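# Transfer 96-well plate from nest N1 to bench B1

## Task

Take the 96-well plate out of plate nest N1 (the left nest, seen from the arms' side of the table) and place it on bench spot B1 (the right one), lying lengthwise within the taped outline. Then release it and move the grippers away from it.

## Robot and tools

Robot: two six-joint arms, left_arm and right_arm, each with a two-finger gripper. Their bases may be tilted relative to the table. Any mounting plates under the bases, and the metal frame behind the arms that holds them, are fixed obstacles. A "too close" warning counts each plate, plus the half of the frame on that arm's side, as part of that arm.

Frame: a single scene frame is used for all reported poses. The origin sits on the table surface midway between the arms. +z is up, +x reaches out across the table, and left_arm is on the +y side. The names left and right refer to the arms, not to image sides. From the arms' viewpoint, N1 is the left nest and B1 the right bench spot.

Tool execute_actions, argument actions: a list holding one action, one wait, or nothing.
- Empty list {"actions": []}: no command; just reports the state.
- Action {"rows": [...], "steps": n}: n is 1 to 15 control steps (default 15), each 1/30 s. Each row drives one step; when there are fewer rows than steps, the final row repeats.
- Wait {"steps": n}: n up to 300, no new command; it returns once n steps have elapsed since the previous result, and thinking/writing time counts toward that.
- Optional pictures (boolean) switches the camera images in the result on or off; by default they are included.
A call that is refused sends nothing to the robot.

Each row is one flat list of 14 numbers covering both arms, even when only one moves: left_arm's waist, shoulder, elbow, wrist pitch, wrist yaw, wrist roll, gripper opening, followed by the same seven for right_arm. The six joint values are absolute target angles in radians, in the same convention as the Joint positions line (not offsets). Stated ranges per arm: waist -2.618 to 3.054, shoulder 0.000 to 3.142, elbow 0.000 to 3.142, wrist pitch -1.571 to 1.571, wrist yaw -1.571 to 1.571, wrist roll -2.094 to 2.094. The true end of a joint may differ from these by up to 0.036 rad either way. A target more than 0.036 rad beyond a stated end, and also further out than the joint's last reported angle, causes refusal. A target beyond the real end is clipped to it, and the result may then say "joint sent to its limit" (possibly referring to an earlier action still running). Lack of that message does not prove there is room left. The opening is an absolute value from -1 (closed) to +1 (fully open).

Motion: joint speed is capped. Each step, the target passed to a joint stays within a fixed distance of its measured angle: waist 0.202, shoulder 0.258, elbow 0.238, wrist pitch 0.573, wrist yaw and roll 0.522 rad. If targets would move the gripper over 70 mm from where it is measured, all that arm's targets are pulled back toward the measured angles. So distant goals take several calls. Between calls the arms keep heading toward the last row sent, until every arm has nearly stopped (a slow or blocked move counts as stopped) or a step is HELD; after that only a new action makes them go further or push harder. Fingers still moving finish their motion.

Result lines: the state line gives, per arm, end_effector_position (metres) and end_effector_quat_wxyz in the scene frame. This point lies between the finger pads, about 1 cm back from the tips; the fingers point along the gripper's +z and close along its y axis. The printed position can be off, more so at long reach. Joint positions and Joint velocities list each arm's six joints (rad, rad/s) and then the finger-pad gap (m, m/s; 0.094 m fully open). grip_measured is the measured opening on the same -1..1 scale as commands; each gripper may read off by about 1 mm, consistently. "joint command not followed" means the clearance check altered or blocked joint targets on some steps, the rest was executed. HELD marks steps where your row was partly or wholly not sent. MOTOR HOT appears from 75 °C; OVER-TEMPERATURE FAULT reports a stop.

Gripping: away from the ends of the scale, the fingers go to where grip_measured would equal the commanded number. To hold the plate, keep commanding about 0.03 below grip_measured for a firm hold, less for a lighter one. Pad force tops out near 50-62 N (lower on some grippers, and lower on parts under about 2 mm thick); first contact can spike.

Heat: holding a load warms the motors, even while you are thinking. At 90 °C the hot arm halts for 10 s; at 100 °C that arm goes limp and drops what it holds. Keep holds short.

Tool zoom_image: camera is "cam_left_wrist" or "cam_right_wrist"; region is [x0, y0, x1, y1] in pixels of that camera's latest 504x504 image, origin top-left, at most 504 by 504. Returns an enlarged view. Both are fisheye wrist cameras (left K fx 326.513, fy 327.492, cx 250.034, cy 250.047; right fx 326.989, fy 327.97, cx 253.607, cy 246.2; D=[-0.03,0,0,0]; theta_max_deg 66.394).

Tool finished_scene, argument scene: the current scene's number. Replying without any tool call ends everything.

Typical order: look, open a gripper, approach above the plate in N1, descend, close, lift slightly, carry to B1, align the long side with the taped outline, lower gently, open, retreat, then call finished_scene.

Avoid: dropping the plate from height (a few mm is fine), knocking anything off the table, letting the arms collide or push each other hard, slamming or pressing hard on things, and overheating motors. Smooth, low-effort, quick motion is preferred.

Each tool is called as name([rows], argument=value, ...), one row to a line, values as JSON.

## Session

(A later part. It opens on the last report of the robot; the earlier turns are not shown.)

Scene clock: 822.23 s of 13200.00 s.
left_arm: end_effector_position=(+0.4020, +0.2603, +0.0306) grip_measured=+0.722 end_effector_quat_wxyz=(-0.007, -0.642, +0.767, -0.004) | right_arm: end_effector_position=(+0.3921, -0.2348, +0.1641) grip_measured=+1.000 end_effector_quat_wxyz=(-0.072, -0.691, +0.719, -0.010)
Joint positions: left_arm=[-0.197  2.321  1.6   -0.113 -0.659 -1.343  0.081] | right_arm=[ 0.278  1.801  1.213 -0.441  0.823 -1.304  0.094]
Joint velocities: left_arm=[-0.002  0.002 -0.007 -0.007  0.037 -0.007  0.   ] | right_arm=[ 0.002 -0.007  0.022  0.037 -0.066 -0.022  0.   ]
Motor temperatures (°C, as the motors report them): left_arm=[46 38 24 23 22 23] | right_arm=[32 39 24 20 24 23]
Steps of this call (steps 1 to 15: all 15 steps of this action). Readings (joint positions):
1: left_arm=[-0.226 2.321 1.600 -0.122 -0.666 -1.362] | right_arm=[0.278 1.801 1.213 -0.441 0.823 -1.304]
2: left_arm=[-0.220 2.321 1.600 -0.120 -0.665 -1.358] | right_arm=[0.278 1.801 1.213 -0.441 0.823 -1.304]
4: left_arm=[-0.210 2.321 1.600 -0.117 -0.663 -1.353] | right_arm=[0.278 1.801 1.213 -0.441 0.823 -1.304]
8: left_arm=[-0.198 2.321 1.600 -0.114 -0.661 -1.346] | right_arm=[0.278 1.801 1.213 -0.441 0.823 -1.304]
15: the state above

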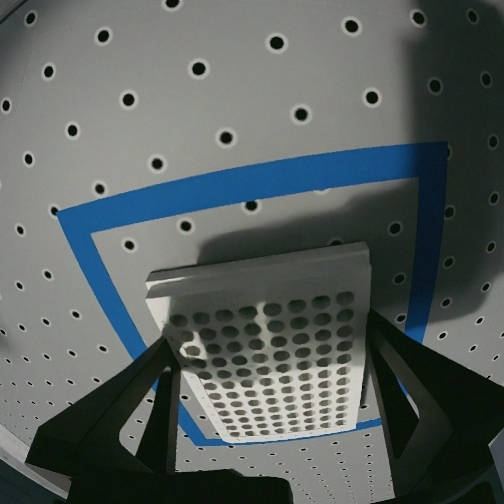

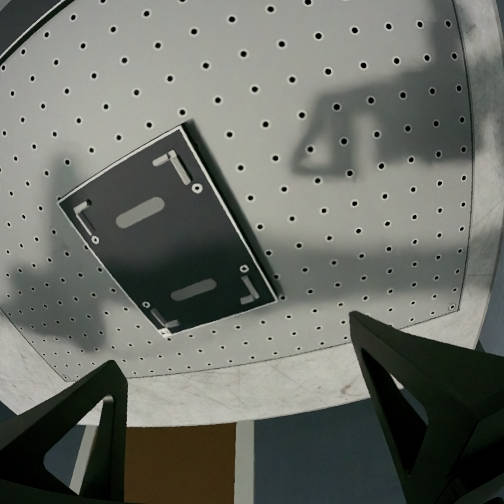

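execute_actions([
  {"rows": [
[-0.2065,2.3014,1.5848,-0.0983,-0.6578,-1.3365,0.688, 0.28,1.78,1.192,-0.445,0.8185,-1.2977,1],
[-0.205,2.3014,1.5848,-0.0983,-0.6578,-1.3365,0.688, 0.28,1.78,1.192,-0.445,0.8185,-1.2977,1],
[-0.2035,2.3014,1.5848,-0.0983,-0.6578,-1.3365,0.688, 0.28,1.78,1.192,-0.445,0.8185,-1.2977,1],
[-0.2022,2.3014,1.5848,-0.0983,-0.6578,-1.3365,0.688, 0.28,1.78,1.192,-0.445,0.8185,-1.2977,1],
[-0.2012,2.3014,1.5848,-0.0983,-0.6578,-1.3365,0.688, 0.28,1.78,1.192,-0.445,0.8185,-1.2977,1],
[-0.2005,2.3014,1.5848,-0.0983,-0.6578,-1.3365,0.688, 0.28,1.78,1.192,-0.445,0.8185,-1.2977,1],
[-0.2005,2.3014,1.5848,-0.0983,-0.6578,-1.3365,0.695, 0.28,1.78,1.192,-0.445,0.8185,-1.2977,1],
[-0.2005,2.3014,1.5848,-0.0983,-0.6578,-1.3365,0.708, 0.28,1.78,1.192,-0.445,0.8185,-1.2977,1],
[-0.2005,2.3014,1.5848,-0.0983,-0.6578,-1.3365,0.728, 0.28,1.78,1.192,-0.445,0.8185,-1.2977,1],
[-0.2005,2.3014,1.5848,-0.0983,-0.6578,-1.3365,0.765, 0.28,1.78,1.192,-0.445,0.8185,-1.2977,1],
[-0.205,2.3014,1.5848,-0.0983,-0.6578,-1.3365,0.82, 0.28,1.78,1.192,-0.445,0.8185,-1.2977,1],
[-0.2095,2.3014,1.5848,-0.0983,-0.6578,-1.3365,0.89, 0.28,1.78,1.192,-0.445,0.8185,-1.2977,1],
[-0.214,2.3014,1.5848,-0.0983,-0.6578,-1.3365,0.95, 0.28,1.78,1.192,-0.445,0.8185,-1.2977,1],
[-0.218,2.3014,1.5848,-0.0983,-0.6578,-1.3365,1, 0.28,1.78,1.192,-0.445,0.8185,-1.2977,1],
[-0.221,2.2999,1.5848,-0.0983,-0.6578,-1.3365,1, 0.28,1.78,1.192,-0.445,0.8185,-1.2977,1]
], "steps": 15},
], pictures=false)

execute_actions([
  {"rows": [
[-0.224,2.2954,1.5835,-0.0983,-0.6578,-1.3365,1, 0.28,1.78,1.192,-0.445,0.8185,-1.2977,1],
[-0.227,2.2882,1.5796,-0.0983,-0.6578,-1.3365,1, 0.28,1.78,1.192,-0.445,0.8185,-1.2977,1],
[-0.230,2.2784,1.5733,-0.0983,-0.6578,-1.3365,1, 0.28,1.78,1.192,-0.445,0.8185,-1.2977,1],
[-0.233,2.2661,1.5646,-0.0983,-0.6578,-1.3365,1, 0.28,1.78,1.192,-0.445,0.8185,-1.2977,1],
[-0.2355,2.2515,1.5539,-0.0983,-0.6578,-1.3365,1, 0.28,1.78,1.192,-0.445,0.8185,-1.2977,1],
[-0.2375,2.2347,1.5411,-0.0983,-0.6578,-1.3365,1, 0.28,1.78,1.192,-0.445,0.8185,-1.2977,1],
[-0.239,2.2160,1.5264,-0.0983,-0.6578,-1.3365,1, 0.28,1.78,1.192,-0.445,0.8185,-1.2977,1],
[-0.24,2.1954,1.5099,-0.0983,-0.6578,-1.3365,1, 0.28,1.78,1.192,-0.445,0.8185,-1.2977,1],
[-0.24,2.1731,1.4919,-0.0983,-0.6578,-1.3365,1, 0.28,1.78,1.192,-0.445,0.8185,-1.2977,1],
[-0.24,2.1492,1.4723,-0.0983,-0.6578,-1.3365,1, 0.28,1.78,1.192,-0.445,0.8185,-1.2977,1],
[-0.24,2.1240,1.4514,-0.0983,-0.6578,-1.3365,1, 0.28,1.78,1.192,-0.445,0.8185,-1.2977,1],
[-0.24,2.0975,1.4293,-0.0983,-0.6578,-1.3365,1, 0.28,1.78,1.192,-0.445,0.8185,-1.2977,1],
[-0.24,2.0700,1.4061,-0.0983,-0.6578,-1.3365,1, 0.28,1.78,1.192,-0.445,0.8185,-1.2977,1],
[-0.24,2.0415,1.3819,-0.0983,-0.6578,-1.3365,1, 0.28,1.78,1.192,-0.445,0.8185,-1.2977,1],
[-0.24,2.0123,1.3570,-0.0983,-0.6578,-1.3365,1, 0.28,1.78,1.192,-0.445,0.8185,-1.2977,1]
], "steps": 15},
], pictures=false)

execute_actions([
  {"rows": [
[-0.24,1.9824,1.3314,-0.0983,-0.6578,-1.3365,1, 0.28,1.78,1.192,-0.445,0.8185,-1.2977,1],
[-0.24,1.9521,1.3052,-0.0983,-0.6578,-1.3365,1, 0.28,1.78,1.192,-0.445,0.8185,-1.2977,1],
[-0.24,1.9215,1.2786,-0.0983,-0.6578,-1.3365,1, 0.28,1.78,1.192,-0.445,0.8185,-1.2977,1],
[-0.24,1.8907,1.2518,-0.0983,-0.6578,-1.3365,1, 0.28,1.78,1.192,-0.445,0.8185,-1.2977,1],
[-0.24,1.8599,1.2248,-0.0983,-0.6578,-1.3365,1, 0.28,1.78,1.192,-0.445,0.8185,-1.2977,1],
[-0.24,1.8293,1.1978,-0.0983,-0.6578,-1.3365,1, 0.28,1.78,1.192,-0.445,0.8185,-1.2977,1],
[-0.24,1.7990,1.1710,-0.0983,-0.6578,-1.3365,1, 0.28,1.78,1.192,-0.445,0.8185,-1.2977,1],
[-0.24,1.7691,1.1444,-0.0983,-0.6578,-1.3365,1, 0.28,1.78,1.192,-0.445,0.8185,-1.2977,1],
[-0.24,1.7399,1.1182,-0.0983,-0.6578,-1.3365,1, 0.28,1.78,1.192,-0.445,0.8185,-1.2977,1],
[-0.24,1.7114,1.0926,-0.0983,-0.6578,-1.3365,1, 0.28,1.78,1.192,-0.445,0.8185,-1.2977,1],
[-0.24,1.6839,1.0677,-0.0983,-0.6578,-1.3365,1, 0.28,1.78,1.192,-0.445,0.8185,-1.2977,1],
[-0.24,1.6574,1.0435,-0.0983,-0.6578,-1.3365,1, 0.28,1.78,1.192,-0.445,0.8185,-1.2977,1],
[-0.24,1.6322,1.0203,-0.0983,-0.6578,-1.3365,1, 0.28,1.78,1.192,-0.445,0.8185,-1.2977,1],
[-0.24,1.6083,0.9982,-0.0983,-0.6578,-1.3365,1, 0.28,1.78,1.192,-0.445,0.8185,-1.2977,1],
[-0.24,1.5860,0.9773,-0.0983,-0.6578,-1.3365,1, 0.28,1.78,1.192,-0.445,0.8185,-1.2977,1]
], "steps": 15},
], pictures=false)

execute_actions([
  {"rows": [
[-0.24,1.5654,0.9577,-0.0983,-0.6578,-1.3365,1, 0.28,1.78,1.192,-0.445,0.8185,-1.2977,1],
[-0.24,1.5467,0.9397,-0.0983,-0.6578,-1.3365,1, 0.28,1.78,1.192,-0.445,0.8185,-1.2977,1],
[-0.24,1.5299,0.9232,-0.0983,-0.6578,-1.3365,1, 0.28,1.78,1.192,-0.445,0.8185,-1.2977,1],
[-0.24,1.5153,0.9085,-0.0983,-0.6578,-1.3365,1, 0.28,1.78,1.192,-0.445,0.8185,-1.2977,1],
[-0.24,1.5030,0.8957,-0.0983,-0.6578,-1.3365,1, 0.28,1.78,1.192,-0.445,0.8185,-1.2977,1],
[-0.24,1.4932,0.8850,-0.0983,-0.6578,-1.3365,1, 0.28,1.78,1.192,-0.445,0.8185,-1.2977,1],
[-0.24,1.4860,0.8763,-0.0983,-0.6578,-1.3365,1, 0.28,1.78,1.192,-0.445,0.8185,-1.2977,1],
[-0.24,1.4815,0.8700,-0.0983,-0.6578,-1.3365,1, 0.28,1.78,1.192,-0.445,0.8185,-1.2977,1],
[-0.24,1.48,0.8661,-0.0983,-0.6578,-1.3365,1, 0.28,1.78,1.192,-0.445,0.8185,-1.2977,1],
[-0.24,1.48,0.8648,-0.0983,-0.6578,-1.3365,1, 0.28,1.78,1.192,-0.445,0.8185,-1.2977,1]
], "steps": 12},
], pictures=true)

Scene clock: 942.73 s of 13200.00 s.
left_arm: end_effector_position=(+0.4022, +0.2600, +0.0306) grip_measured=+1.000 end_effector_quat_wxyz=(-0.007, -0.642, +0.767, -0.005) | right_arm: end_effector_position=(+0.3921, -0.2348, +0.1641) grip_measured=+1.000 end_effector_quat_wxyz=(-0.072, -0.691, +0.719, -0.010)
Joint positions: left_arm=[-0.197  2.321  1.6   -0.112 -0.657 -1.342  0.094] | right_arm=[ 0.278  1.801  1.213 -0.441  0.823 -1.304  0.094]
Joint velocities: left_arm=[ 0.007 -0.002 -0.012  0.022 -0.037 -0.037  0.   ] | right_arm=[-0.002 -0.007 -0.002 -0.022  0.022 -0.066  0.   ]
Motor temperatures (°C, as the motors report them): left_arm=[40 40 23 23 22 23] | right_arm=[31 39 24 20 24 23]
Steps of this call (steps 1 to 15: the robot went on to your last target; steps 16 to 90: nothing new was sent; then 117.00 s passed at rest; steps 91 to 105: all 15 steps of this action). Readings (joint positions):
91: left_arm=[-0.197 2.321 1.600 -0.112 -0.658 -1.342] | right_arm=[0.278 1.801 1.213 -0.441 0.823 -1.304]
92: left_arm=[-0.197 2.321 1.600 -0.112 -0.658 -1.342] | right_arm=[0.278 1.801 1.213 -0.441 0.823 -1.304]
94: left_arm=[-0.197 2.321 1.600 -0.112 -0.658 -1.342] | right_arm=[0.278 1.801 1.213 -0.441 0.823 -1.304]
98: left_arm=[-0.197 2.321 1.600 -0.112 -0.658 -1.342] | right_arm=[0.278 1.801 1.213 -0.441 0.823 -1.304]
105: the state above

Scene clock: 943.23 s of 13200.00 s.
left_arm: end_effector_position=(+0.4138, +0.2913, +0.0891) grip_measured=+1.000 end_effector_quat_wxyz=(+0.008, -0.650, +0.760, -0.029) | right_arm: end_effector_position=(+0.3921, -0.2348, +0.1641) grip_measured=+1.000 end_effector_quat_wxyz=(-0.072, -0.691, +0.719, -0.010)
Joint positions: left_arm=[-0.219  2.081  1.412 -0.107 -0.651 -1.341  0.094] | right_arm=[ 0.278  1.801  1.213 -0.441  0.823 -1.304  0.094]
Joint velocities: left_arm=[ 0.012 -0.877 -0.652 -0.037 -0.007  0.007  0.   ] | right_arm=[ 0.017 -0.012  0.032 -0.007  0.022 -0.051  0.   ]
Motor temperatures (°C, as the motors report them): left_arm=[40 40 23 23 22 23] | right_arm=[31 39 24 20 24 23]
Steps of this call (steps 1 to 15: all 15 steps of this action). Readings (joint positions):
1: left_arm=[-0.197 2.321 1.600 -0.112 -0.657 -1.342] | right_arm=[0.278 1.801 1.213 -0.441 0.823 -1.304]
2: left_arm=[-0.197 2.320 1.600 -0.112 -0.657 -1.342] | right_arm=[0.278 1.801 1.213 -0.441 0.823 -1.304]
4: left_arm=[-0.200 2.310 1.590 -0.111 -0.656 -1.342] | right_arm=[0.278 1.801 1.213 -0.441 0.823 -1.304]
8: left_arm=[-0.210 2.259 1.545 -0.111 -0.654 -1.342] | right_arm=[0.278 1.801 1.213 -0.441 0.823 -1.304]
15: the state above

Scene clock: 943.73 s of 13200.00 s.
left_arm: end_effector_position=(+0.3787, +0.3574, +0.1711) grip_measured=+1.000 end_effector_quat_wxyz=(+0.029, -0.665, +0.745, -0.045) | right_arm: end_effector_position=(+0.3921, -0.2348, +0.1641) grip_measured=+1.000 end_effector_quat_wxyz=(-0.072, -0.691, +0.719, -0.010)
Joint positions: left_arm=[-0.219  1.64   1.029 -0.098 -0.651 -1.341  0.094] | right_arm=[ 0.278  1.801  1.213 -0.441  0.823 -1.304  0.094]
Joint velocities: left_arm=[ 0.007 -0.701 -0.632 -0.007  0.022  0.037  0.   ] | right_arm=[-0.007 -0.017 -0.017 -0.007  0.007 -0.037  0.   ]
Motor temperatures (°C, as the motors report them): left_arm=[40 40 23 23 22 23] | right_arm=[31 39 24 20 24 23]
Steps of this call (steps 1 to 15: all 15 steps of this action). Readings (joint positions):
1: left_arm=[-0.219 2.050 1.388 -0.106 -0.651 -1.341] | right_arm=[0.278 1.801 1.213 -0.441 0.823 -1.304]
2: left_arm=[-0.219 2.019 1.363 -0.104 -0.651 -1.341] | right_arm=[0.278 1.801 1.213 -0.441 0.823 -1.304]
4: left_arm=[-0.219 1.956 1.313 -0.103 -0.651 -1.341] | right_arm=[0.278 1.801 1.213 -0.441 0.823 -1.304]
8: left_arm=[-0.219 1.833 1.206 -0.100 -0.651 -1.341] | right_arm=[0.278 1.801 1.213 -0.441 0.823 -1.304]
15: the state above

Scene clock: 944.13 s of 13200.00 s.
left_arm: end_effector_position=(+0.3474, +0.3715, +0.1896) grip_measured=+1.000 end_effector_quat_wxyz=(+0.027, -0.663, +0.747, -0.044) | right_arm: end_effector_position=(+0.3921, -0.2348, +0.1641) grip_measured=+1.000 end_effector_quat_wxyz=(-0.072, -0.691, +0.719, -0.010)
Joint positions: left_arm=[-0.219  1.498  0.881 -0.098 -0.651 -1.341  0.094] | right_arm=[ 0.278  1.801  1.213 -0.441  0.823 -1.304  0.094]
Joint velocities: left_arm=[ 0.007 -0.022 -0.046 -0.051  0.007 -0.066  0.   ] | right_arm=[-0.012 -0.017 -0.002  0.051 -0.022  0.066  0.   ]
Motor temperatures (°C, as the motors report them): left_arm=[40 40 23 23 22 23] | right_arm=[31 39 24 20 24 23]
Steps of this call (steps 1 to 12: all 12 steps of this action). Readings (joint positions):
1: left_arm=[-0.219 1.617 1.007 -0.098 -0.651 -1.341] | right_arm=[0.278 1.801 1.213 -0.441 0.823 -1.304]
2: left_arm=[-0.219 1.595 0.987 -0.098 -0.651 -1.341] | right_arm=[0.278 1.801 1.213 -0.441 0.823 -1.304]
4: left_arm=[-0.219 1.557 0.950 -0.098 -0.651 -1.341] | right_arm=[0.278 1.801 1.213 -0.441 0.823 -1.304]
8: left_arm=[-0.219 1.508 0.899 -0.098 -0.651 -1.341] | right_arm=[0.278 1.801 1.213 -0.441 0.823 -1.304]
12: the state above

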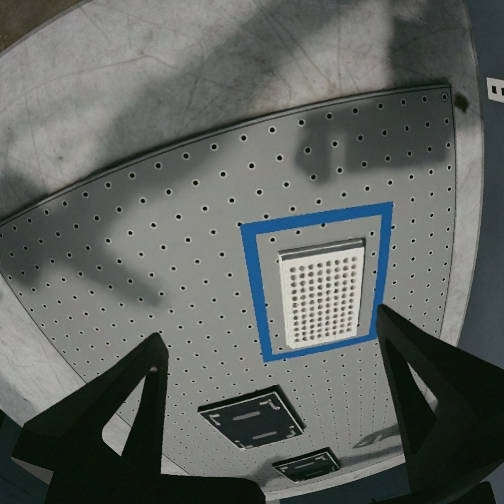

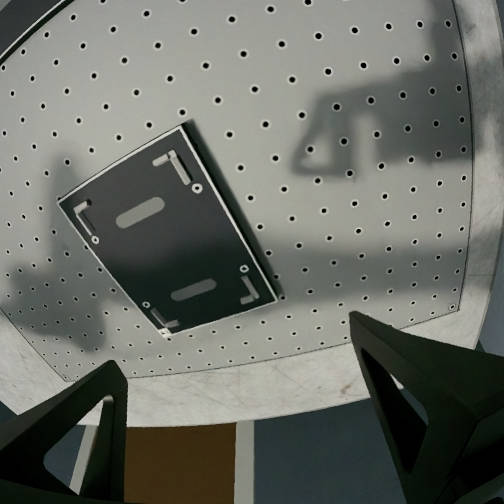

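The plate rests lengthwise inside the B1 outline, and both arms are open and clear.

finished_scene(scene=2)

The scene is finished: the task was done.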